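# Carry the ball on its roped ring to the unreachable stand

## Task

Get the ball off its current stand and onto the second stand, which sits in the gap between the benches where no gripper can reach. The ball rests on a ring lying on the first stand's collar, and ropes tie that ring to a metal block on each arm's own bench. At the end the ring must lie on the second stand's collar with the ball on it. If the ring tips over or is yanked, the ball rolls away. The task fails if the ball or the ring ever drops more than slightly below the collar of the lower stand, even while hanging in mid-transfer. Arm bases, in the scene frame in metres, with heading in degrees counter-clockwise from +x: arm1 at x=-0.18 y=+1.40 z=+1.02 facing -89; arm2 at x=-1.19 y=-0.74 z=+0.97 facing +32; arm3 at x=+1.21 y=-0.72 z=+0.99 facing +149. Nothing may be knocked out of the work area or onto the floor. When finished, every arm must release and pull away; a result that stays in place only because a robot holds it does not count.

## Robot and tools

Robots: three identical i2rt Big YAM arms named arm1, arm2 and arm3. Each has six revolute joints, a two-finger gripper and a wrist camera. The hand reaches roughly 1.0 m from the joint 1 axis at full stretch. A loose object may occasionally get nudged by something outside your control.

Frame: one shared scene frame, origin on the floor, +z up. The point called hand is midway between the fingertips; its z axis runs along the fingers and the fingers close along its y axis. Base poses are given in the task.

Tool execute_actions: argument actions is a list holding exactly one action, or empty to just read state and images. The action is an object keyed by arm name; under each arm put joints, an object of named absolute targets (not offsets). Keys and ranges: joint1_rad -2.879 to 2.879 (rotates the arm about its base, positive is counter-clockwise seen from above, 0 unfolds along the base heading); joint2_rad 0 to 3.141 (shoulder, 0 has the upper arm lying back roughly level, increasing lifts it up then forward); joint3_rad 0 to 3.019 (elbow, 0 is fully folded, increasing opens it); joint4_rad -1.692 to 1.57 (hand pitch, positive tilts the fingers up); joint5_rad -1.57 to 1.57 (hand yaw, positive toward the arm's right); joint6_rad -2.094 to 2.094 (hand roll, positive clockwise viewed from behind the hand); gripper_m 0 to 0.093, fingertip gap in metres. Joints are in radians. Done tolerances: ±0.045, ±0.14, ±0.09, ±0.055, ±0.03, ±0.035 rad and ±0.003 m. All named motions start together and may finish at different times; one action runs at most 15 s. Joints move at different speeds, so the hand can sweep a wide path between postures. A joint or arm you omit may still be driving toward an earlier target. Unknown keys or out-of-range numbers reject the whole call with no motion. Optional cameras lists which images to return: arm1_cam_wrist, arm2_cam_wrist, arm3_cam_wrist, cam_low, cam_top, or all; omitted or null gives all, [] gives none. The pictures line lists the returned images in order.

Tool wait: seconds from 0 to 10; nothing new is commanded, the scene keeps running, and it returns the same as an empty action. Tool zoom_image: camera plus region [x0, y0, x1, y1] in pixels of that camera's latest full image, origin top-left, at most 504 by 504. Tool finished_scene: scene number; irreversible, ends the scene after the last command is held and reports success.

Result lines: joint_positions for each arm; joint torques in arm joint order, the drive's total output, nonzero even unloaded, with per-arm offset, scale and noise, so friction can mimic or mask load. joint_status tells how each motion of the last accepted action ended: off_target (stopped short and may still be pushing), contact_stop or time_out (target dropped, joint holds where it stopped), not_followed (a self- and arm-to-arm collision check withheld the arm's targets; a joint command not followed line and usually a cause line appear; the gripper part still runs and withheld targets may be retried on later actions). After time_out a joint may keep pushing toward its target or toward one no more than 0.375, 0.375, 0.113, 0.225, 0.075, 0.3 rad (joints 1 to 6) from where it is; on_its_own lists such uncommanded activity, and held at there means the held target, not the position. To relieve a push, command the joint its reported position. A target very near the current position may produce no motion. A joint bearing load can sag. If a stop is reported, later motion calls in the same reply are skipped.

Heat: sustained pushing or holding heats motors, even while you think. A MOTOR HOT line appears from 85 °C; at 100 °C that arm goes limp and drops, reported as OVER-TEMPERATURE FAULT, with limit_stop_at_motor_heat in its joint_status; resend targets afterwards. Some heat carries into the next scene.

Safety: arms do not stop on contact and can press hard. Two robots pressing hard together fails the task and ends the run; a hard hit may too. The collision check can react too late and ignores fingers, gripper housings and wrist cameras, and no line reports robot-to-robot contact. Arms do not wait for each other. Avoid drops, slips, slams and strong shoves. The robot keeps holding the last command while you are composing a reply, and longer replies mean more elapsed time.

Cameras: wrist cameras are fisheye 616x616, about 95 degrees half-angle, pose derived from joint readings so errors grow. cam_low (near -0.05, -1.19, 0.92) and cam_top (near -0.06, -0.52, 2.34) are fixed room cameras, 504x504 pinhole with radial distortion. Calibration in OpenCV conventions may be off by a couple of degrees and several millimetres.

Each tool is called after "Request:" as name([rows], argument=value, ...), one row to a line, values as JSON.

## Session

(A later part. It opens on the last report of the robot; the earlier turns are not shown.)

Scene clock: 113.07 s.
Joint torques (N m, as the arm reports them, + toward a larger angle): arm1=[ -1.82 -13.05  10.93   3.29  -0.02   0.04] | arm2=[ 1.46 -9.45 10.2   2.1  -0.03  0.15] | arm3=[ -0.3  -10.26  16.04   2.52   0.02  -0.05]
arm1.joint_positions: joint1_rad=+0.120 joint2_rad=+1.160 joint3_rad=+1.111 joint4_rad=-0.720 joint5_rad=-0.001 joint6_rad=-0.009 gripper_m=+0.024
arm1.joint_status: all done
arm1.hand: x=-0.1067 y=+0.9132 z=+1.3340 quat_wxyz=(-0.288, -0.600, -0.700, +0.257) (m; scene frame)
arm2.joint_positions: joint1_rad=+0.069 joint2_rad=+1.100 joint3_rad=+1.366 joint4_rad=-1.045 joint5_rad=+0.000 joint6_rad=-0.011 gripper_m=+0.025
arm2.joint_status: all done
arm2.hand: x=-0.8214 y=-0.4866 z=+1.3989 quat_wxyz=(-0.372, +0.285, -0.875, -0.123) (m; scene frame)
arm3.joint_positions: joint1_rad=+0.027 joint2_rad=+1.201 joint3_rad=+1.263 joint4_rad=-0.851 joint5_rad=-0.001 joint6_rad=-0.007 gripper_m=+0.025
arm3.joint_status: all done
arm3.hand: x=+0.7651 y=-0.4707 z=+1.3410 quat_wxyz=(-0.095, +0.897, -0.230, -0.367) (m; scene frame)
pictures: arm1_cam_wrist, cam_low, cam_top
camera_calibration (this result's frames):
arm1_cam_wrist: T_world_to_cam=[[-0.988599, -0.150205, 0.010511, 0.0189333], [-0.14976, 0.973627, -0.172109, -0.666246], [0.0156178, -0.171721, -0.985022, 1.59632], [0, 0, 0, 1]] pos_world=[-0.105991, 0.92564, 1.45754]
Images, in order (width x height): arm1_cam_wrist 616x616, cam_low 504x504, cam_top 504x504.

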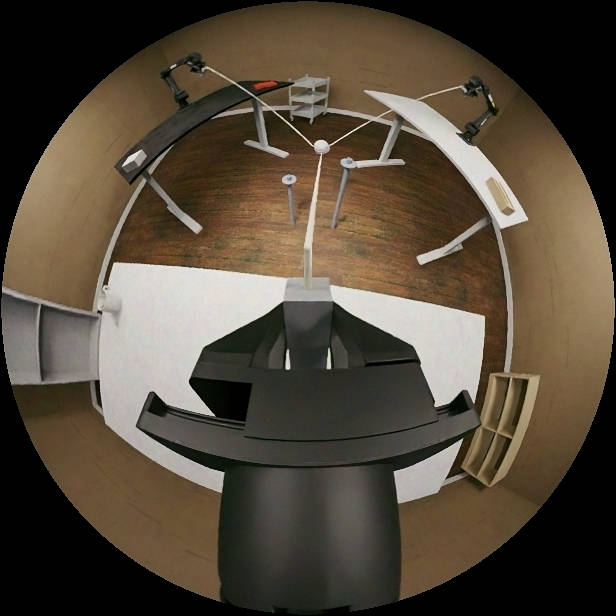

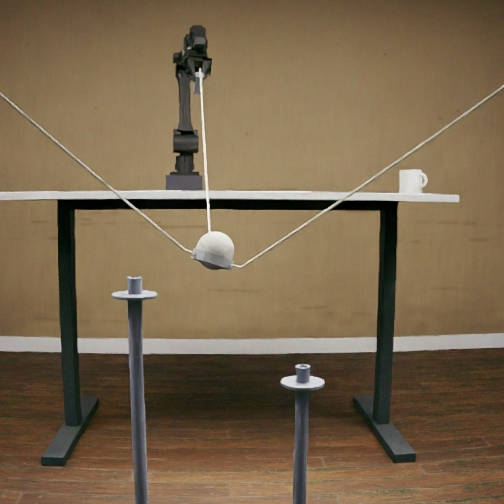

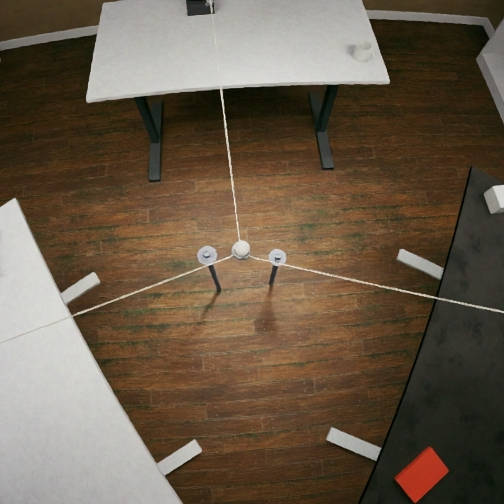

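Request:
execute_actions([
  {"arm1":{"joints":{"joint1_rad":0.08,"joint3_rad":1.23}},"arm2":{"joints":{"joint1_rad":0.10,"joint2_rad":0.97,"joint3_rad":1.28,"joint4_rad":-1.09}},"arm3":{"joints":{"joint1_rad":0.05,"joint2_rad":1.265,"joint3_rad":1.43,"joint4_rad":-0.8}}},
], cameras=["cam_low"])

Request:
execute_actions([
  {"arm1":{"joints":{"joint1_rad":0.04}},"arm2":{"joints":{"joint1_rad":0.14,"joint2_rad":0.86,"joint3_rad":1.19,"joint4_rad":-1.13}},"arm3":{"joints":{"joint1_rad":0.07,"joint2_rad":1.35,"joint3_rad":1.52,"joint4_rad":-0.78}}},
], cameras=["cam_low","cam_top"])

Scene clock: 124.80 s.
Joint torques (N m, as the arm reports them, + toward a larger angle): arm1=[ -1.88 -13.06  17.49   3.31  -0.02   0.03] | arm2=[ 1.72 -6.97  9.99  2.23 -0.05  0.15] | arm3=[ -0.29 -11.07  16.45   2.53  -0.01  -0.05]
arm1.joint_positions: joint1_rad=+0.080 joint2_rad=+1.160 joint3_rad=+1.136 joint4_rad=-0.720 joint5_rad=-0.001 joint6_rad=-0.009 gripper_m=+0.024
arm1.joint_status: joint3_rad time_out (moved +0.024 of +0.119); the others done
arm1.on_its_own: joint3_rad reads +1.136 and still pushes toward +1.230 since a time_out
arm1.hand: x=-0.1257 y=+0.9063 z=+1.3478 quat_wxyz=(-0.291, -0.611, -0.685, +0.270) (m; scene frame)
arm2.joint_positions: joint1_rad=+0.094 joint2_rad=+0.994 joint3_rad=+1.268 joint4_rad=-1.086 joint5_rad=+0.000 joint6_rad=-0.011 gripper_m=+0.025
arm2.joint_status: all done
arm2.hand: x=-0.8640 y=-0.5043 z=+1.3820 quat_wxyz=(-0.356, +0.298, -0.877, -0.123) (m; scene frame)
arm3.joint_positions: joint1_rad=+0.042 joint2_rad=+1.281 joint3_rad=+1.347 joint4_rad=-0.822 joint5_rad=-0.001 joint6_rad=-0.007 gripper_m=+0.025
arm3.joint_status: all done
arm3.hand: x=+0.7295 y=-0.4605 z=+1.3533 quat_wxyz=(-0.096, +0.892, -0.221, -0.383) (m; scene frame)
pictures: cam_low
Images, in order (width x height): cam_low 504x504.

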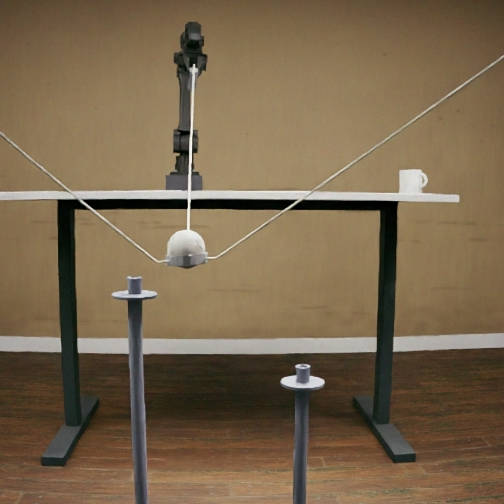

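not run: a stop came earlier in this reply.

Level now; keep heights.

Request:
execute_actions([
  {"arm1":{"joints":{"joint1_rad":0.04,"joint3_rad":1.2}},"arm2":{"joints":{"joint1_rad":0.14,"joint2_rad":0.86,"joint3_rad":1.22,"joint4_rad":-1.14}},"arm3":{"joints":{"joint1_rad":0.07,"joint2_rad":1.36,"joint3_rad":1.51,"joint4_rad":-0.78}}},
], cameras=["cam_low"])

Request:
execute_actions([
  {"arm1":{"joints":{"joint1_rad":0}},"arm2":{"joints":{"joint1_rad":0.19,"joint2_rad":0.75,"joint3_rad":1.17,"joint4_rad":-1.19}},"arm3":{"joints":{"joint1_rad":0.09,"joint2_rad":1.455,"joint3_rad":1.595,"joint4_rad":-0.76}}},
])

Scene clock: 132.73 s.
Joint torques (N m, as the arm reports them, + toward a larger angle): arm1=[ -1.93 -12.96  15.26   3.31  -0.03   0.03] | arm2=[ 1.45 -5.53 10.04  2.13 -0.05  0.14] | arm3=[ -0.09 -12.54  16.3    2.49  -0.01  -0.05]
arm1.joint_positions: joint1_rad=+0.041 joint2_rad=+1.160 joint3_rad=+1.136 joint4_rad=-0.720 joint5_rad=-0.001 joint6_rad=-0.009 gripper_m=+0.024
arm1.joint_status: all done
arm1.hand: x=-0.1451 y=+0.9047 z=+1.3479 quat_wxyz=(-0.286, -0.624, -0.672, +0.276) (m; scene frame)
arm2.joint_positions: joint1_rad=+0.135 joint2_rad=+0.874 joint3_rad=+1.205 joint4_rad=-1.134 joint5_rad=+0.000 joint6_rad=-0.010 gripper_m=+0.025
arm2.joint_status: all done
arm2.hand: x=-0.9101 y=-0.5204 z=+1.3833 quat_wxyz=(-0.357, +0.316, -0.869, -0.132) (m; scene frame)
arm3.joint_positions: joint1_rad=+0.064 joint2_rad=+1.380 joint3_rad=+1.430 joint4_rad=-0.802 joint5_rad=-0.001 joint6_rad=-0.007 gripper_m=+0.025
arm3.joint_status: all done
arm3.hand: x=+0.6893 y=-0.4529 z=+1.3503 quat_wxyz=(-0.093, +0.893, -0.211, -0.386) (m; scene frame)
pictures: cam_low
Images, in order (width x height): cam_low 504x504.

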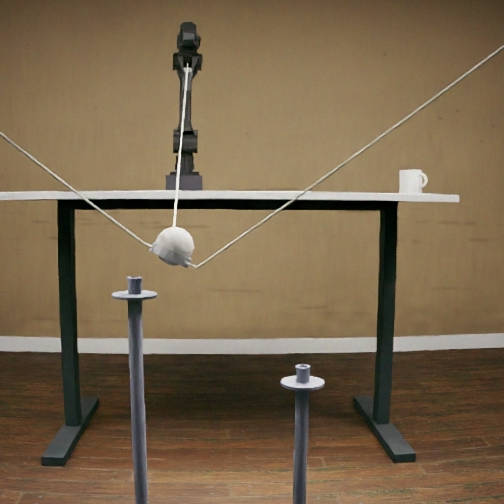

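Scene clock: 133.70 s.
Joint torques (N m, as the arm reports them, + toward a larger angle): arm1=[ -1.78 -13.15  15.21   3.31  -0.03   0.03] | arm2=[ 1.47 -3.58  9.66  1.96 -0.06  0.15] | arm3=[ -0.31 -14.29  16.37   2.49   0.    -0.04]
arm1.joint_positions: joint1_rad=+0.001 joint2_rad=+1.160 joint3_rad=+1.136 joint4_rad=-0.720 joint5_rad=-0.001 joint6_rad=-0.009 gripper_m=+0.024
arm1.joint_status: all done
arm1.hand: x=-0.1651 y=+0.9039 z=+1.3481 quat_wxyz=(-0.280, -0.638, -0.660, +0.282) (m; scene frame)
arm2.joint_positions: joint1_rad=+0.186 joint2_rad=+0.763 joint3_rad=+1.156 joint4_rad=-1.183 joint5_rad=+0.000 joint6_rad=-0.010 gripper_m=+0.025
arm2.joint_status: all done
arm2.hand: x=-0.9531 y=-0.5351 z=+1.3838 quat_wxyz=(-0.359, +0.337, -0.859, -0.142) (m; scene frame)
arm3.joint_positions: joint1_rad=+0.084 joint2_rad=+1.474 joint3_rad=+1.514 joint4_rad=-0.782 joint5_rad=-0.001 joint6_rad=-0.007 gripper_m=+0.025
arm3.joint_status: all done
arm3.hand: x=+0.6502 y=-0.4467 z=+1.3466 quat_wxyz=(-0.090, +0.894, -0.202, -0.391) (m; scene frame)
pictures: arm1_cam_wrist, arm2_cam_wrist, arm3_cam_wrist, cam_low, cam_top
camera_calibration (this result's frames):
arm1_cam_wrist: T_world_to_cam=[[-0.999453, -0.0309228, 0.011762, -0.151643], [-0.0326354, 0.979846, -0.197073, -0.616158], [-0.00543093, -0.197349, -0.980318, 1.62291], [0, 0, 0, 1]] pos_world=[-0.162855, 0.91933, 1.47133]
arm2_cam_wrist: T_world_to_cam=[[0.681744, -0.73158, -0.00406709, 0.261926], [-0.721347, -0.671261, -0.17049, -0.806545], [0.121997, 0.119165, -0.985351, 1.66918], [0, 0, 0, 1]] pos_world=[-0.964001, -0.548689, 1.50828]
arm3_cam_wrist: T_world_to_cam=[[0.423416, 0.905925, 0.00440579, 0.122745], [0.886875, -0.41351, -0.206064, -0.47942], [-0.184857, 0.0911583, -0.978529, 1.6021], [0, 0, 0, 1]] pos_world=[0.669373, -0.455488, 1.46837]
Images, in order (width x height): arm1_cam_wrist 616x616, arm2_cam_wrist 616x616, arm3_cam_wrist 616x616, cam_low 504x504, cam_top 504x504.

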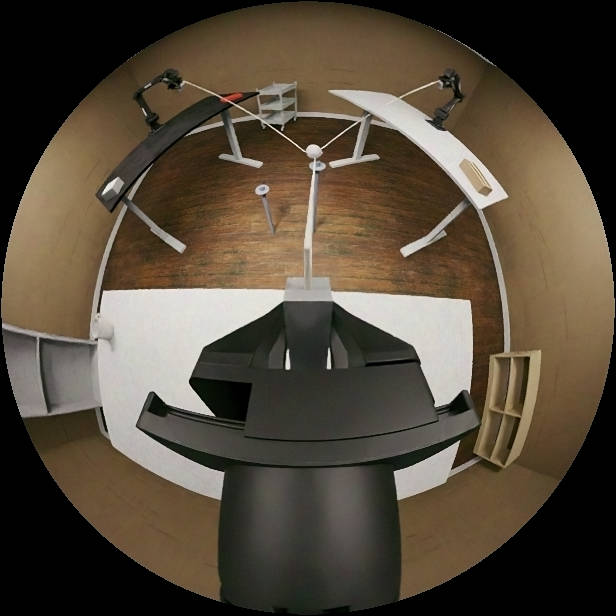

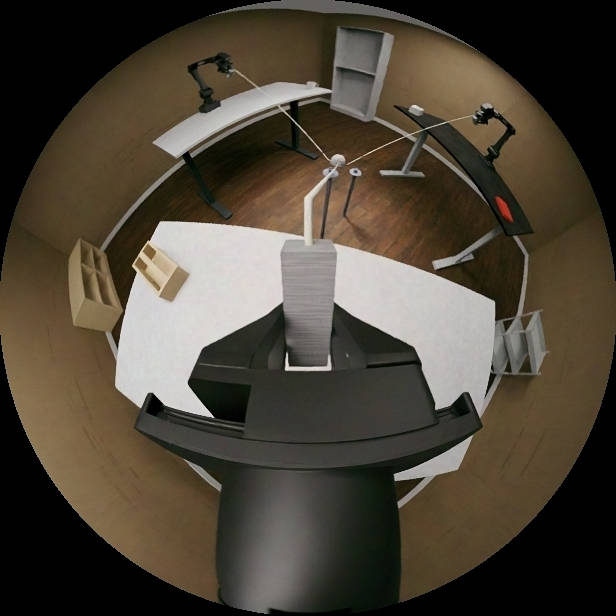

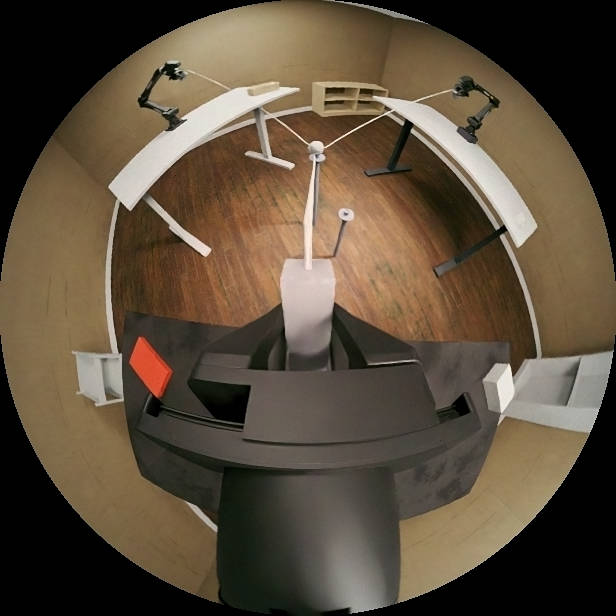

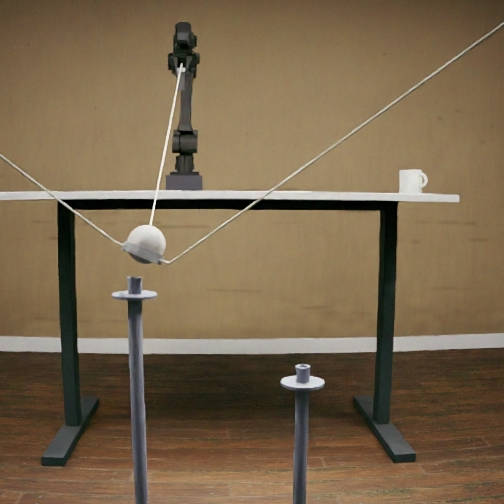

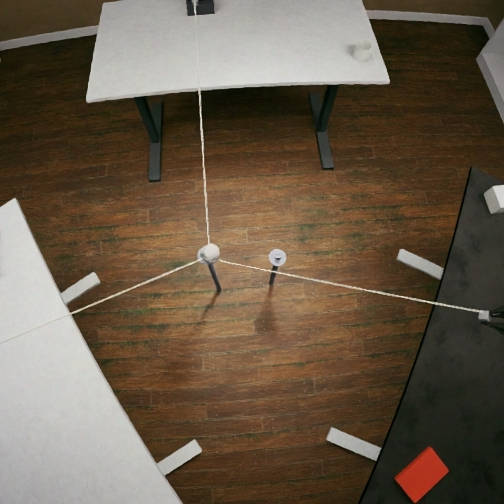

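Request:
execute_actions([
  {"arm2":{"joints":{"joint2_rad":0.67,"joint3_rad":1.09}},"arm3":{"joints":{"joint2_rad":1.52,"joint3_rad":1.67}}},
], cameras=[])

Request:
wait(seconds=2)

Request:
zoom_image(camera="arm2_cam_wrist", region=[290,130,390,200])

Request:
zoom_image(camera="arm3_cam_wrist", region=[270,120,370,190])

Scene clock: 146.40 s.
Joint torques (N m, as the arm reports them, + toward a larger angle): arm1=[ -1.86 -13.13  15.2    3.3   -0.03   0.03] | arm2=[ 1.5  -2.89  9.63  2.15 -0.06  0.15] | arm3=[ -0.67 -14.45  16.73   2.53   0.01  -0.04]
arm1.joint_positions: joint1_rad=+0.001 joint2_rad=+1.160 joint3_rad=+1.136 joint4_rad=-0.720 joint5_rad=-0.001 joint6_rad=-0.009 gripper_m=+0.024
arm1.joint_status: not commanded
arm1.hand: x=-0.1651 y=+0.9039 z=+1.3481 quat_wxyz=(-0.280, -0.638, -0.660, +0.282) (m; scene frame)
arm2.joint_positions: joint1_rad=+0.186 joint2_rad=+0.694 joint3_rad=+1.079 joint4_rad=-1.186 joint5_rad=+0.000 joint6_rad=-0.010 gripper_m=+0.025
arm2.joint_status: all done
arm2.hand: x=-0.9689 y=-0.5493 z=+1.3625 quat_wxyz=(-0.355, +0.337, -0.861, -0.141) (m; scene frame)
arm3.joint_positions: joint1_rad=+0.084 joint2_rad=+1.532 joint3_rad=+1.585 joint4_rad=-0.782 joint5_rad=-0.001 joint6_rad=-0.007 gripper_m=+0.025
arm3.joint_status: all done
arm3.hand: x=+0.6284 y=-0.4361 z=+1.3512 quat_wxyz=(-0.091, +0.891, -0.201, -0.396) (m; scene frame)
pictures: none
No camera images: the call's "cameras" was empty. Leave "cameras" out to get every camera's image.

Scene clock: 148.40 s.
Joint torques (N m, as the arm reports them, + toward a larger angle): arm1=[ -1.91 -13.11  15.2    3.3   -0.03   0.04] | arm2=[ 1.53 -3.05  9.67  2.18 -0.06  0.14] | arm3=[ -0.17 -14.57  16.74   2.57   0.    -0.03]
arm1.joint_positions: joint1_rad=+0.001 joint2_rad=+1.160 joint3_rad=+1.136 joint4_rad=-0.720 joint5_rad=-0.001 joint6_rad=-0.009 gripper_m=+0.024
arm1.joint_status: not commanded
arm1.hand: x=-0.1651 y=+0.9039 z=+1.3481 quat_wxyz=(-0.280, -0.638, -0.660, +0.282) (m; scene frame)
arm2.joint_positions: joint1_rad=+0.186 joint2_rad=+0.694 joint3_rad=+1.079 joint4_rad=-1.186 joint5_rad=+0.000 joint6_rad=-0.010 gripper_m=+0.025
arm2.joint_status: all done
arm2.hand: x=-0.9689 y=-0.5493 z=+1.3625 quat_wxyz=(-0.355, +0.337, -0.861, -0.141) (m; scene frame)
arm3.joint_positions: joint1_rad=+0.084 joint2_rad=+1.532 joint3_rad=+1.585 joint4_rad=-0.782 joint5_rad=-0.001 joint6_rad=-0.007 gripper_m=+0.025
arm3.joint_status: all done
arm3.hand: x=+0.6284 y=-0.4361 z=+1.3512 quat_wxyz=(-0.091, +0.891, -0.201, -0.396) (m; scene frame)
wait: 2.00 s; at rest by 0.27 s
pictures: arm1_cam_wrist, arm2_cam_wrist, arm3_cam_wrist, cam_low, cam_top
camera_calibration (this result's frames):
arm1_cam_wrist: T_world_to_cam=[[-0.999453, -0.0309228, 0.011762, -0.151643], [-0.0326354, 0.979846, -0.197073, -0.616158], [-0.00543093, -0.197349, -0.980318, 1.62291], [0, 0, 0, 1]] pos_world=[-0.162855, 0.91933, 1.47133]
arm2_cam_wrist: T_world_to_cam=[[0.681787, -0.731539, -0.00415508, 0.262417], [-0.722535, -0.672485, -0.160333, -0.8468], [0.114496, 0.112315, -0.987054, 1.64314], [0, 0, 0, 1]] pos_world=[-0.978888, -0.562043, 1.48719]
arm3_cam_wrist: T_world_to_cam=[[0.42348, 0.905894, 0.00458342, 0.122084], [0.884465, -0.412357, -0.218365, -0.436176], [-0.195925, 0.096527, -0.975856, 1.60725], [0, 0, 0, 1]] pos_world=[0.648983, -0.445599, 1.47264]
Images, in order (width x height): arm1_cam_wrist 616x616, arm2_cam_wrist 616x616, arm3_cam_wrist 616x616, cam_low 504x504, cam_top 504x504.

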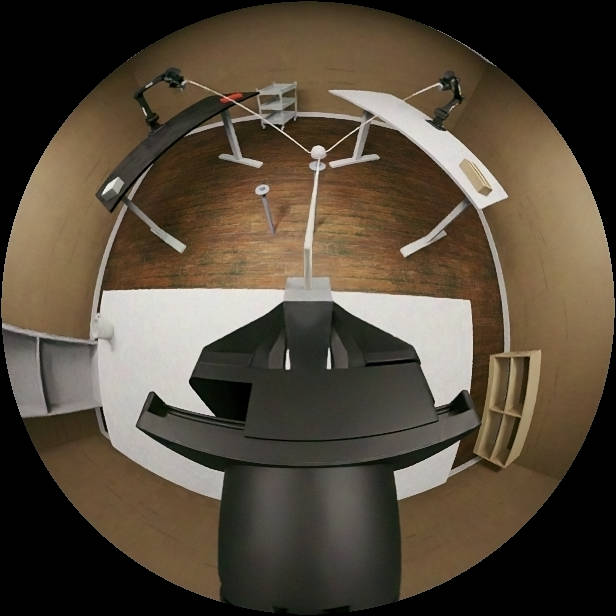

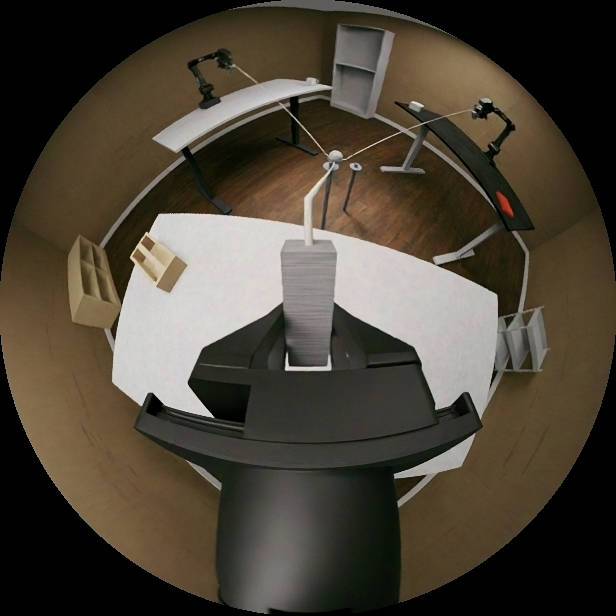

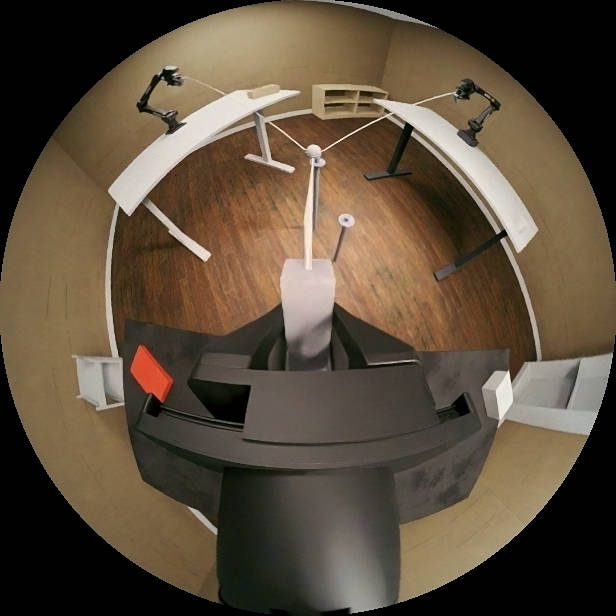

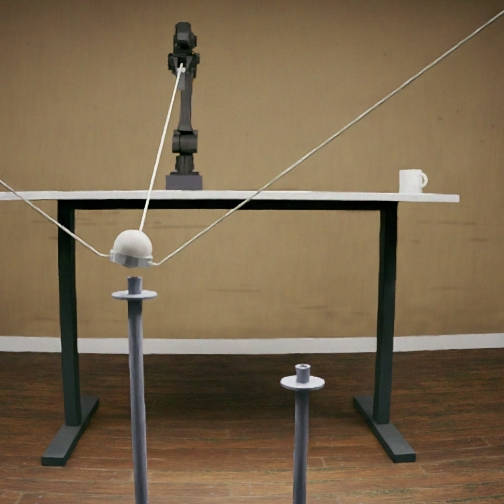

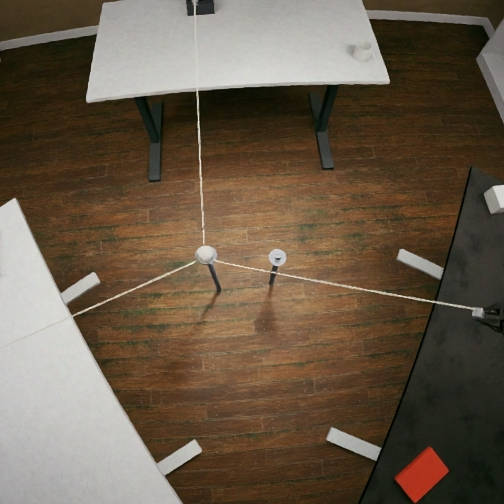

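Region (290, 130, 390, 200) of arm2_cam_wrist's 616x616 image, scaled by 5.040, with more detail than that image has; it fills the top 353 rows of this view, and the rest is white.

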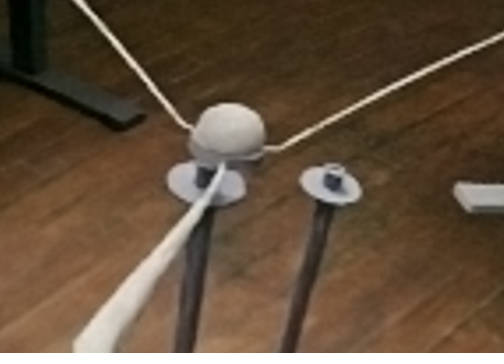

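Region (270, 120, 370, 190) of arm3_cam_wrist's 616x616 image, scaled by 5.040, with more detail than that image has; it fills the top 353 rows of this view, and the rest is white.

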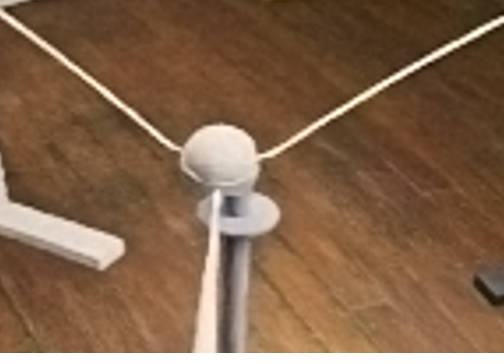

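Request:
execute_actions([
  {"arm1":{"joints":{"joint2_rad":1.08}},"arm2":{"joints":{"joint3_rad":1.05}},"arm3":{"joints":{"joint2_rad":1.545}}},
], cameras=[])

Request:
wait(seconds=2)

Request:
zoom_image(camera="arm2_cam_wrist", region=[290,125,390,195])

Request:
zoom_image(camera="arm3_cam_wrist", region=[270,120,370,190])

Scene clock: 156.60 s.
Joint torques (N m, as the arm reports them, + toward a larger angle): arm1=[ -1.83 -12.77  15.24   3.4   -0.03   0.03] | arm2=[ 1.36 -3.41  9.51  2.11 -0.05  0.17] | arm3=[ -0.43 -14.88  16.71   2.57  -0.01  -0.06]
arm1.joint_positions: joint1_rad=+0.001 joint2_rad=+1.115 joint3_rad=+1.136 joint4_rad=-0.720 joint5_rad=-0.001 joint6_rad=-0.009 gripper_m=+0.024
arm1.joint_status: all done
arm1.hand: x=-0.1651 y=+0.9131 z=+1.3693 quat_wxyz=(-0.295, -0.631, -0.653, +0.297) (m; scene frame)
arm2.joint_positions: joint1_rad=+0.186 joint2_rad=+0.693 joint3_rad=+1.040 joint4_rad=-1.186 joint5_rad=+0.000 joint6_rad=-0.010 gripper_m=+0.025
arm2.joint_status: all done
arm2.hand: x=-0.9703 y=-0.5503 z=+1.3426 quat_wxyz=(-0.339, +0.340, -0.867, -0.135) (m; scene frame)
arm3.joint_positions: joint1_rad=+0.084 joint2_rad=+1.556 joint3_rad=+1.585 joint4_rad=-0.782 joint5_rad=-0.001 joint6_rad=-0.007 gripper_m=+0.025
arm3.joint_status: all done
arm3.hand: x=+0.6235 y=-0.4338 z=+1.3364 quat_wxyz=(-0.089, +0.896, -0.202, -0.386) (m; scene frame)
pictures: none
No camera images: the call's "cameras" was empty. Leave "cameras" out to get every camera's image.

Scene clock: 158.60 s.
Joint torques (N m, as the arm reports them, + toward a larger angle): arm1=[ -1.88 -12.87  15.24   3.36  -0.03   0.04] | arm2=[ 1.43 -2.99  9.55  2.15 -0.04  0.15] | arm3=[ -0.24 -15.15  16.73   2.52   0.02  -0.05]
arm1.joint_positions: joint1_rad=+0.001 joint2_rad=+1.115 joint3_rad=+1.136 joint4_rad=-0.720 joint5_rad=-0.001 joint6_rad=-0.009 gripper_m=+0.024
arm1.joint_status: all done
arm1.hand: x=-0.1651 y=+0.9131 z=+1.3693 quat_wxyz=(-0.295, -0.631, -0.653, +0.297) (m; scene frame)
arm2.joint_positions: joint1_rad=+0.186 joint2_rad=+0.693 joint3_rad=+1.040 joint4_rad=-1.186 joint5_rad=+0.000 joint6_rad=-0.010 gripper_m=+0.025
arm2.joint_status: all done
arm2.hand: x=-0.9703 y=-0.5503 z=+1.3426 quat_wxyz=(-0.339, +0.340, -0.867, -0.135) (m; scene frame)
arm3.joint_positions: joint1_rad=+0.084 joint2_rad=+1.556 joint3_rad=+1.585 joint4_rad=-0.782 joint5_rad=-0.001 joint6_rad=-0.007 gripper_m=+0.025
arm3.joint_status: all done
arm3.hand: x=+0.6235 y=-0.4338 z=+1.3364 quat_wxyz=(-0.089, +0.896, -0.202, -0.386) (m; scene frame)
wait: 2.00 s; at rest by 0.27 s
pictures: arm1_cam_wrist, arm2_cam_wrist, arm3_cam_wrist, cam_low, cam_top
camera_calibration (this result's frames):
arm1_cam_wrist: T_world_to_cam=[[-0.999451, -0.0307811, 0.0122189, -0.152366], [-0.0328194, 0.969974, -0.240984, -0.551919], [-0.00443425, -0.241253, -0.970452, 1.67225], [0, 0, 0, 1]] pos_world=[-0.162981, 0.934093, 1.4917]
arm2_cam_wrist: T_world_to_cam=[[0.681939, -0.731395, -0.00447949, 0.263208], [-0.726195, -0.676336, -0.123332, -0.907005], [0.0871747, 0.0873579, -0.992355, 1.59063], [0, 0, 0, 1]] pos_world=[-0.976818, -0.559885, 1.46779]
arm3_cam_wrist: T_world_to_cam=[[0.423361, 0.905951, 0.00424897, 0.122638], [0.888877, -0.414467, -0.195228, -0.468728], [-0.175106, 0.0864288, -0.980749, 1.5809], [0, 0, 0, 1]] pos_world=[0.641547, -0.442012, 1.45844]
Images, in order (width x height): arm1_cam_wrist 616x616, arm2_cam_wrist 616x616, arm3_cam_wrist 616x616, cam_low 504x504, cam_top 504x504.

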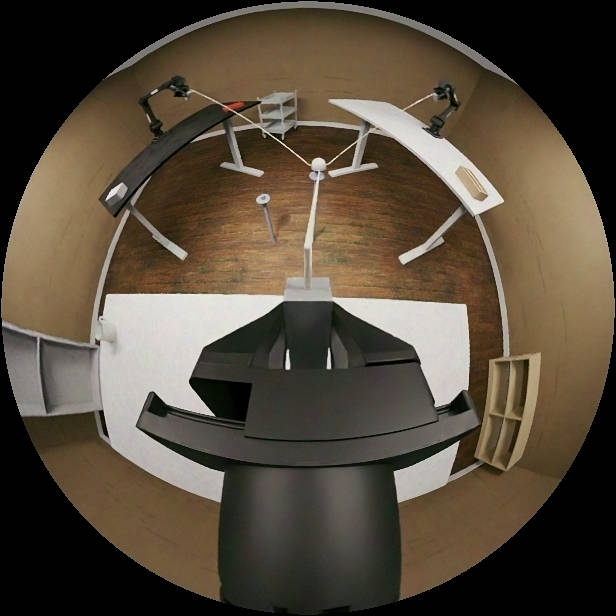

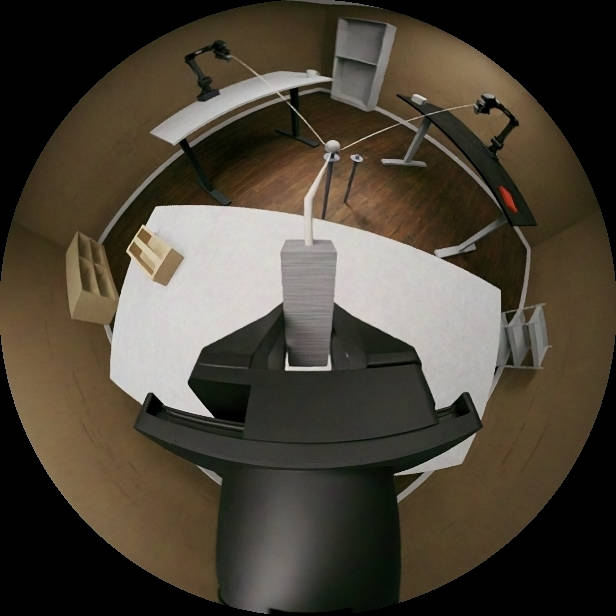

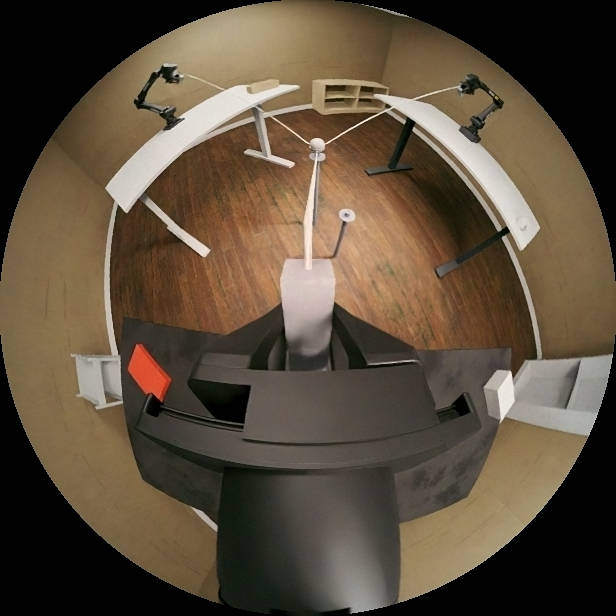

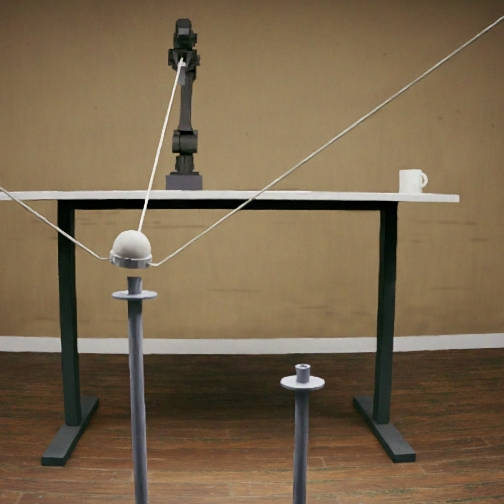

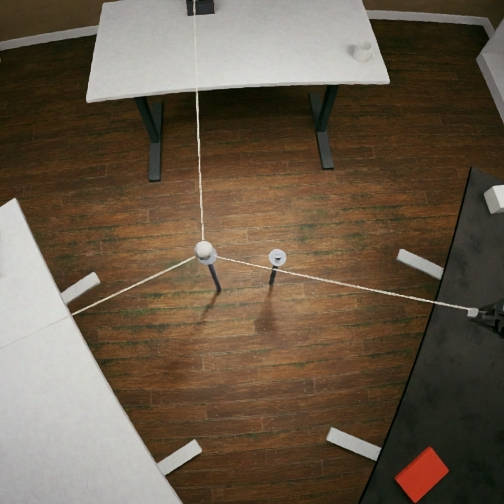

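Region (290, 125, 390, 195) of arm2_cam_wrist's 616x616 image, scaled by 5.040, with more detail than that image has; it fills the top 353 rows of this view, and the rest is white.

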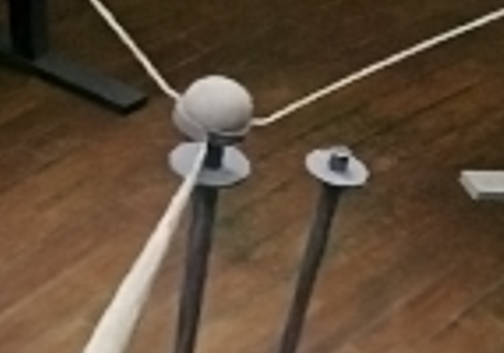

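Region (270, 120, 370, 190) of arm3_cam_wrist's 616x616 image, scaled by 5.040, with more detail than that image has; it fills the top 353 rows of this view, and the rest is white.

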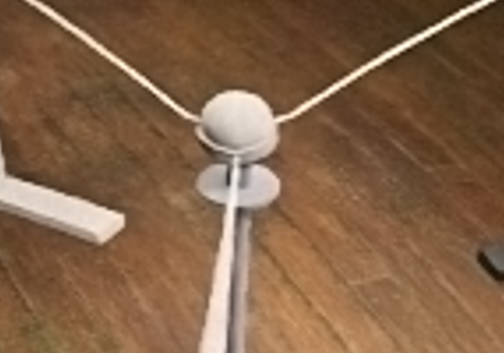

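Request:
execute_actions([
  {"arm1":{"joints":{"joint2_rad":1.135}},"arm2":{"joints":{"joint3_rad":1.005}},"arm3":{"joints":{"joint2_rad":1.565}}},
], cameras=["cam_low","arm2_cam_wrist"])

Request:
zoom_image(camera="arm2_cam_wrist", region=[290,115,390,185])

Scene clock: 165.80 s.
Joint torques (N m, as the arm reports them, + toward a larger angle): arm1=[ -1.81 -10.28  15.23   3.27  -0.02   0.03] | arm2=[ 1.37 -2.96  9.59  2.1  -0.06  0.14] | arm3=[ -0.24 -14.62  16.72   2.58   0.01  -0.03]
arm1.joint_positions: joint1_rad=+0.001 joint2_rad=+1.139 joint3_rad=+1.136 joint4_rad=-0.720 joint5_rad=-0.001 joint6_rad=-0.009 gripper_m=+0.024
arm1.joint_status: all done
arm1.hand: x=-0.1651 y=+0.9082 z=+1.3584 quat_wxyz=(-0.287, -0.634, -0.657, +0.289) (m; scene frame)
arm2.joint_positions: joint1_rad=+0.186 joint2_rad=+0.691 joint3_rad=+0.995 joint4_rad=-1.186 joint5_rad=+0.000 joint6_rad=-0.010 gripper_m=+0.025
arm2.joint_status: all done
arm2.hand: x=-0.9726 y=-0.5521 z=+1.3195 quat_wxyz=(-0.320, +0.343, -0.874, -0.127) (m; scene frame)
arm3.joint_positions: joint1_rad=+0.084 joint2_rad=+1.572 joint3_rad=+1.585 joint4_rad=-0.782 joint5_rad=-0.001 joint6_rad=-0.007 gripper_m=+0.025
arm3.joint_status: all done
arm3.hand: x=+0.6204 y=-0.4323 z=+1.3262 quat_wxyz=(-0.087, +0.899, -0.203, -0.379) (m; scene frame)
pictures: arm2_cam_wrist, cam_low
camera_calibration (this result's frames):
arm2_cam_wrist: T_world_to_cam=[[0.682105, -0.731238, -0.00486639, 0.264118], [-0.729164, -0.679638, -0.0800764, -0.974559], [0.0552475, 0.0581689, -0.996777, 1.52671], [0, 0, 0, 1]] pos_world=[-0.975117, -0.558021, 1.44504]
Images, in order (width x height): arm2_cam_wrist 616x616, cam_low 504x504.

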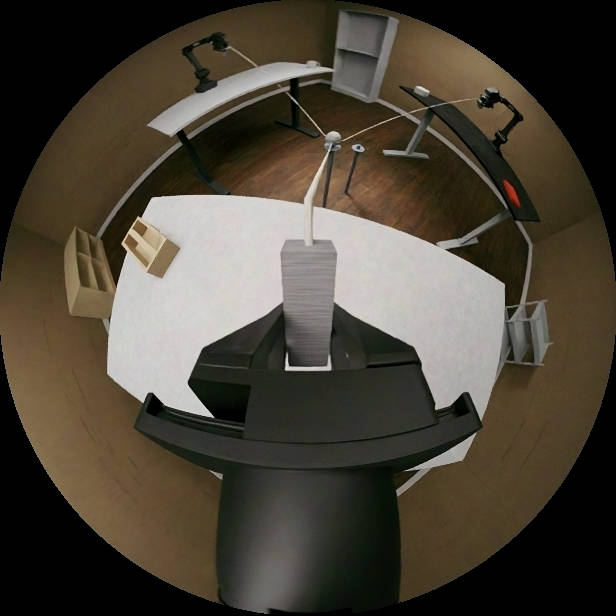

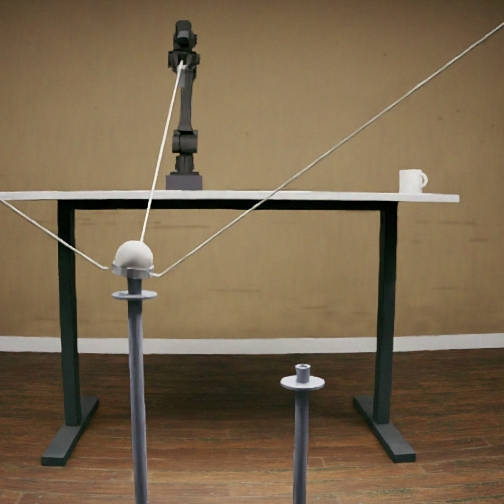

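Region (290, 115, 390, 185) of arm2_cam_wrist's 616x616 image, scaled by 5.040, with more detail than that image has; it fills the top 353 rows of this view, and the rest is white.

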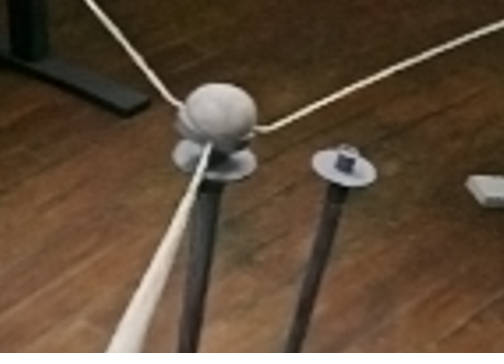

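Request:
execute_actions([
  {"arm1":{"joints":{"joint2_rad":1.155}},"arm2":{"joints":{"joint3_rad":0.975}},"arm3":{"joints":{"joint2_rad":1.583}}},
], cameras=["cam_low","arm2_cam_wrist"])

Request:
zoom_image(camera="arm2_cam_wrist", region=[290,105,390,175])

Request:
zoom_image(camera="cam_low", region=[80,220,200,320])

Scene clock: 174.87 s.
Joint torques (N m, as the arm reports them, + toward a larger angle): arm1=[-1.91 -9.84 15.21  3.31 -0.03  0.03] | arm2=[ 1.38 -2.13  9.1   2.03 -0.07  0.13] | arm3=[ -0.23 -14.45  16.78   2.54   0.01  -0.03]
arm1.joint_positions: joint1_rad=+0.001 joint2_rad=+1.153 joint3_rad=+1.136 joint4_rad=-0.720 joint5_rad=-0.001 joint6_rad=-0.009 gripper_m=+0.024
arm1.joint_status: all done
arm1.hand: x=-0.1651 y=+0.9053 z=+1.3516 quat_wxyz=(-0.283, -0.637, -0.659, +0.285) (m; scene frame)
arm2.joint_positions: joint1_rad=+0.186 joint2_rad=+0.690 joint3_rad=+0.971 joint4_rad=-1.186 joint5_rad=+0.000 joint6_rad=-0.010 gripper_m=+0.025
arm2.joint_status: all done
arm2.hand: x=-0.9743 y=-0.5535 z=+1.3072 quat_wxyz=(-0.309, +0.344, -0.878, -0.123) (m; scene frame)
arm3.joint_positions: joint1_rad=+0.084 joint2_rad=+1.584 joint3_rad=+1.585 joint4_rad=-0.782 joint5_rad=-0.001 joint6_rad=-0.007 gripper_m=+0.025
arm3.joint_status: all done
arm3.hand: x=+0.6182 y=-0.4313 z=+1.3190 quat_wxyz=(-0.086, +0.901, -0.204, -0.373) (m; scene frame)
pictures: arm2_cam_wrist, cam_low
camera_calibration (this result's frames):
arm2_cam_wrist: T_world_to_cam=[[0.682187, -0.73116, -0.0050739, 0.264594], [-0.730169, -0.680865, -0.0572444, -1.00919], [0.0384001, 0.0427562, -0.998347, 1.49172], [0, 0, 0, 1]] pos_world=[-0.974666, -0.557444, 1.43283]
Images, in order (width x height): arm2_cam_wrist 616x616, cam_low 504x504.

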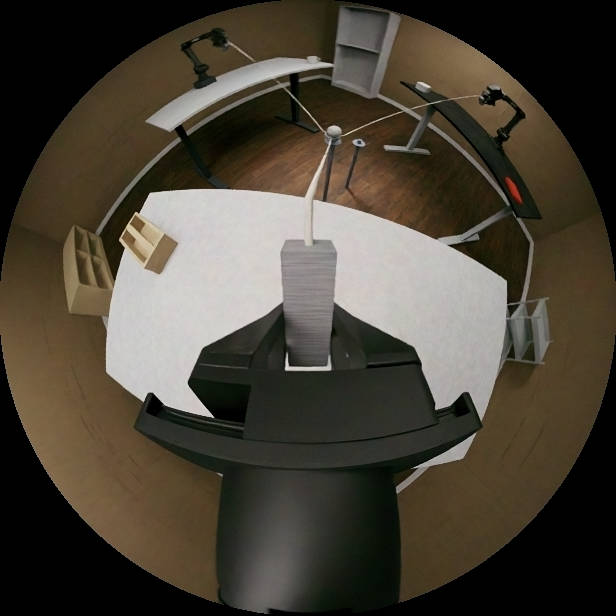

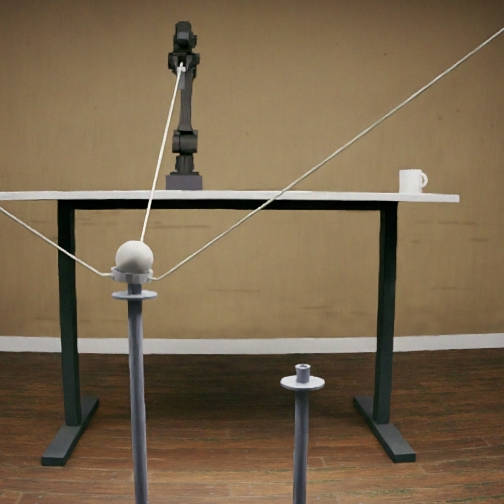

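Region (290, 105, 390, 175) of arm2_cam_wrist's 616x616 image, scaled by 5.040, with more detail than that image has; it fills the top 353 rows of this view, and the rest is white.

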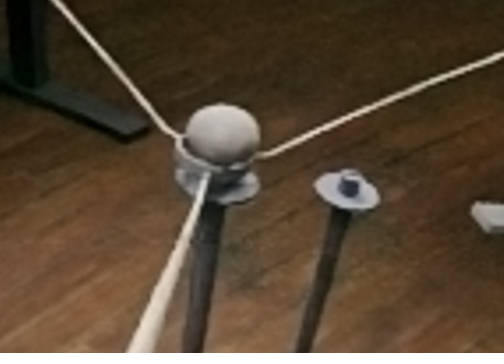

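Region (80, 220, 200, 320) of cam_low's 504x504 image, scaled by 4.200, with more detail than that image has.

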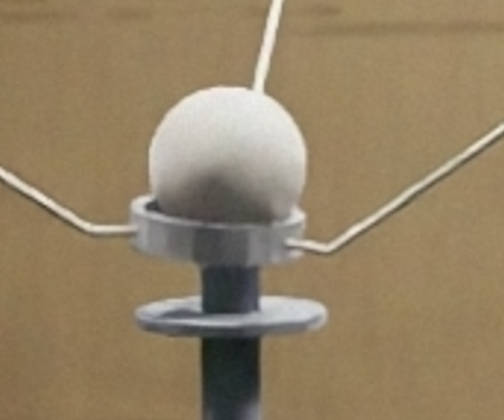

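Request:
execute_actions([
  {"arm1":{"joints":{"joint2_rad":1.3}},"arm2":{"joints":{"joint2_rad":0.85}},"arm3":{"joints":{"joint2_rad":1.7}}},
], cameras=["cam_low"])

Request:
execute_actions([
  {"arm1":{"joints":{"joint2_rad":1.8,"joint3_rad":1.35,"joint4_rad":-0.85}},"arm2":{"joints":{"joint1_rad":0,"joint2_rad":1.65,"joint3_rad":1.3,"joint4_rad":-0.95}},"arm3":{"joints":{"joint1_rad":0,"joint2_rad":1.9,"joint3_rad":1.55,"joint4_rad":-0.9}}},
], cameras=[])

Request:
execute_actions([
  {"arm1":{"joints":{"joint2_rad":2.095,"joint3_rad":1.53,"joint4_rad":-0.95}},"arm2":{"joints":{"joint2_rad":1.985,"joint3_rad":1.44,"joint4_rad":-0.955}},"arm3":{"joints":{"joint2_rad":2.015,"joint3_rad":1.46,"joint4_rad":-0.99}}},
], cameras=["cam_low"])

Scene clock: 190.23 s.
Joint torques (N m, as the arm reports them, + toward a larger angle): arm1=[ -1.83 -14.46  14.82   2.97  -0.03   0.03] | arm2=[ 1.63 -5.07  9.44  1.83 -0.06  0.15] | arm3=[ -0.42 -18.33  14.86   2.37   0.    -0.04]
arm1.joint_positions: joint1_rad=+0.001 joint2_rad=+1.320 joint3_rad=+1.136 joint4_rad=-0.717 joint5_rad=-0.001 joint6_rad=-0.009 gripper_m=+0.024
arm1.joint_status: all done
arm1.hand: x=-0.1653 y=+0.8783 z=+1.2705 quat_wxyz=(-0.228, -0.658, -0.680, +0.231) (m; scene frame)
arm2.joint_positions: joint1_rad=+0.186 joint2_rad=+0.868 joint3_rad=+0.971 joint4_rad=-1.186 joint5_rad=+0.000 joint6_rad=-0.010 gripper_m=+0.025
arm2.joint_status: all done
arm2.hand: x=-0.9504 y=-0.5309 z=+1.2565 quat_wxyz=(-0.230, +0.354, -0.902, -0.093) (m; scene frame)
arm3.joint_positions: joint1_rad=+0.084 joint2_rad=+1.725 joint3_rad=+1.605 joint4_rad=-0.780 joint5_rad=-0.001 joint6_rad=-0.007 gripper_m=+0.025
arm3.joint_status: all done
arm3.hand: x=+0.5935 y=-0.4194 z=+1.2392 quat_wxyz=(-0.073, +0.922, -0.208, -0.319) (m; scene frame)
pictures: cam_low
Images, in order (width x height): cam_low 504x504.

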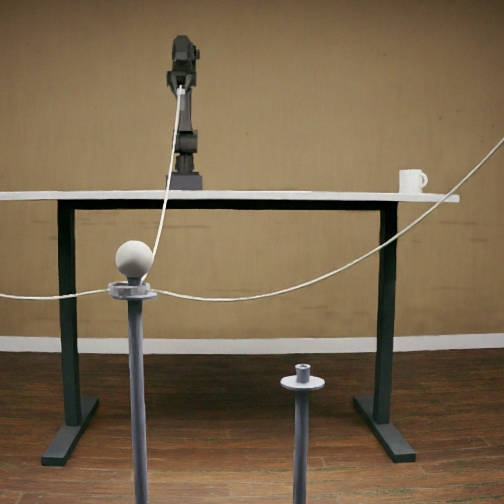

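Scene clock: 191.77 s.
Joint torques (N m, as the arm reports them, + toward a larger angle): arm1=[ -1.9  -22.66  11.11   0.63  -0.03   0.04] | arm2=[  1.7  -15.91  10.06   1.87  -0.03   0.14] | arm3=[ -0.32 -20.17  10.52   0.84   0.    -0.05]
arm1.joint_positions: joint1_rad=+0.001 joint2_rad=+1.835 joint3_rad=+1.313 joint4_rad=-0.839 joint5_rad=-0.001 joint6_rad=-0.009 gripper_m=+0.024
arm1.joint_status: all done
arm1.hand: x=-0.1662 y=+0.8332 z=+1.0663 quat_wxyz=(-0.069, -0.693, -0.714, +0.074) (m; scene frame)
arm2.joint_positions: joint1_rad=-0.004 joint2_rad=+1.677 joint3_rad=+1.276 joint4_rad=-0.960 joint5_rad=+0.000 joint6_rad=-0.010 gripper_m=+0.025
arm2.joint_status: all done
arm2.hand: x=-0.7356 y=-0.4680 z=+1.0828 quat_wxyz=(-0.104, +0.275, -0.955, -0.035) (m; scene frame)
arm3.joint_positions: joint1_rad=-0.008 joint2_rad=+1.935 joint3_rad=+1.525 joint4_rad=-0.897 joint5_rad=-0.001 joint6_rad=-0.007 gripper_m=+0.025
arm3.joint_status: all done
arm3.hand: x=+0.6619 y=-0.3883 z=+1.0541 quat_wxyz=(-0.034, +0.956, -0.263, -0.125) (m; scene frame)
pictures: none
No camera images: the call's "cameras" was empty. Leave "cameras" out to get every camera's image.

Scene clock: 193.27 s.
Joint torques (N m, as the arm reports them, + toward a larger angle): arm1=[ -1.96 -24.63  10.48   0.17  -0.03   0.03] | arm2=[  1.59 -18.88   8.94   1.37  -0.05   0.14] | arm3=[ -0.24 -18.44   7.98   0.33   0.01  -0.04]
arm1.joint_positions: joint1_rad=+0.001 joint2_rad=+2.118 joint3_rad=+1.489 joint4_rad=-0.937 joint5_rad=-0.001 joint6_rad=-0.009 gripper_m=+0.024
arm1.joint_status: all done
arm1.hand: x=-0.1667 y=+0.8153 z=+0.9670 quat_wxyz=(+0.003, -0.696, -0.718, +0.002) (m; scene frame)
arm2.joint_positions: joint1_rad=-0.004 joint2_rad=+2.010 joint3_rad=+1.417 joint4_rad=-0.961 joint5_rad=+0.000 joint6_rad=-0.009 gripper_m=+0.025
arm2.joint_status: all done
arm2.hand: x=-0.7073 y=-0.4488 z=+0.9579 quat_wxyz=(-0.012, +0.277, -0.961, -0.010) (m; scene frame)
arm3.joint_positions: joint1_rad=-0.008 joint2_rad=+2.028 joint3_rad=+1.453 joint4_rad=-0.982 joint5_rad=-0.001 joint6_rad=-0.007 gripper_m=+0.025
arm3.joint_status: all done
arm3.hand: x=+0.7142 y=-0.4199 z=+0.9705 quat_wxyz=(+0.000, +0.964, -0.265, -0.005) (m; scene frame)
pictures: cam_low
Images, in order (width x height): cam_low 504x504.

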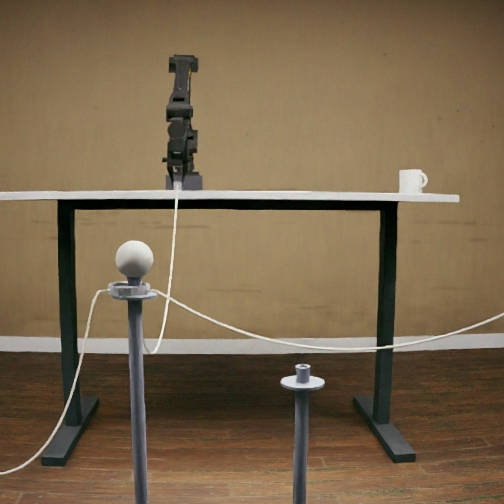

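Request:
execute_actions([
  {"arm1":{"joints":{"gripper_m":0.09}},"arm2":{"joints":{"gripper_m":0.09}},"arm3":{"joints":{"gripper_m":0.09}}},
], cameras=[])

Request:
execute_actions([
  {"arm1":{"joints":{"joint2_rad":1.5}},"arm2":{"joints":{"joint2_rad":1.5}},"arm3":{"joints":{"joint2_rad":1.5}}},
], cameras=["cam_top"])

Request:
finished_scene(scene=2)

Scene clock: 198.97 s.
Joint torques (N m, as the arm reports them, + toward a larger angle): arm1=[ -1.94 -24.5   10.51   0.15  -0.03   0.03] | arm2=[  1.63 -18.97   8.97   1.33  -0.04   0.15] | arm3=[  0.06 -18.26   8.03   0.22   0.    -0.04]
arm1.joint_positions: joint1_rad=+0.001 joint2_rad=+2.118 joint3_rad=+1.489 joint4_rad=-0.937 joint5_rad=-0.001 joint6_rad=-0.009 gripper_m=+0.090
arm1.joint_status: all done
arm1.hand: x=-0.1667 y=+0.8153 z=+0.9670 quat_wxyz=(+0.003, -0.696, -0.718, +0.002) (m; scene frame)
arm2.joint_positions: joint1_rad=-0.004 joint2_rad=+2.009 joint3_rad=+1.417 joint4_rad=-0.961 joint5_rad=+0.000 joint6_rad=-0.009 gripper_m=+0.090
arm2.joint_status: all done
arm2.hand: x=-0.7071 y=-0.4488 z=+0.9585 quat_wxyz=(-0.012, +0.277, -0.961, -0.010) (m; scene frame)
arm3.joint_positions: joint1_rad=-0.008 joint2_rad=+2.028 joint3_rad=+1.453 joint4_rad=-0.982 joint5_rad=-0.001 joint6_rad=-0.006 gripper_m=+0.090
arm3.joint_status: all done
arm3.hand: x=+0.7142 y=-0.4199 z=+0.9705 quat_wxyz=(+0.000, +0.964, -0.265, -0.005) (m; scene frame)
pictures: none
No camera images: the call's "cameras" was empty. Leave "cameras" out to get every camera's image.

Scene clock: 200.53 s.
Joint torques (N m, as the arm reports them, + toward a larger angle): arm1=[ -1.89 -14.82  12.28   1.22  -0.03   0.03] | arm2=[  1.53 -12.3   10.81   2.27  -0.04   0.14] | arm3=[  0.03 -12.79  10.57   1.12  -0.01  -0.04]
arm1.joint_positions: joint1_rad=+0.001 joint2_rad=+1.490 joint3_rad=+1.501 joint4_rad=-0.937 joint5_rad=-0.001 joint6_rad=-0.009 gripper_m=+0.090
arm1.joint_status: all done
arm1.hand: x=-0.1633 y=+0.8109 z=+1.3401 quat_wxyz=(-0.220, -0.660, -0.682, +0.223) (m; scene frame)
arm2.joint_positions: joint1_rad=-0.004 joint2_rad=+1.491 joint3_rad=+1.417 joint4_rad=-0.961 joint5_rad=+0.000 joint6_rad=-0.009 gripper_m=+0.090
arm2.joint_status: all done
arm2.hand: x=-0.7075 y=-0.4531 z=+1.2468 quat_wxyz=(-0.259, +0.265, -0.926, -0.078) (m; scene frame)
arm3.joint_positions: joint1_rad=-0.008 joint2_rad=+1.499 joint3_rad=+1.450 joint4_rad=-0.982 joint5_rad=-0.001 joint6_rad=-0.006 gripper_m=+0.090
arm3.joint_status: all done
arm3.hand: x=+0.7162 y=-0.4209 z=+1.2675 quat_wxyz=(-0.071, +0.930, -0.256, -0.255) (m; scene frame)
pictures: cam_top
Images, in order (width x height): cam_top 504x504.

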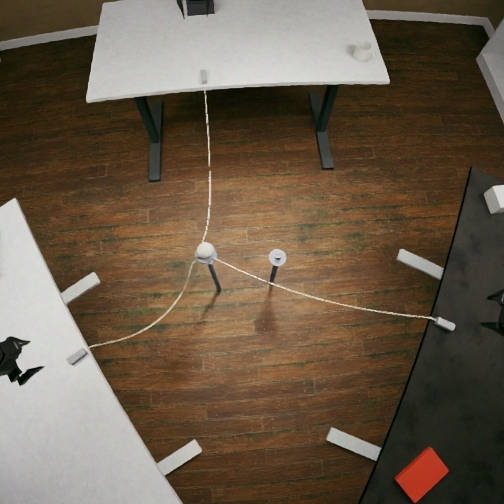

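The scene is finished: the task was done.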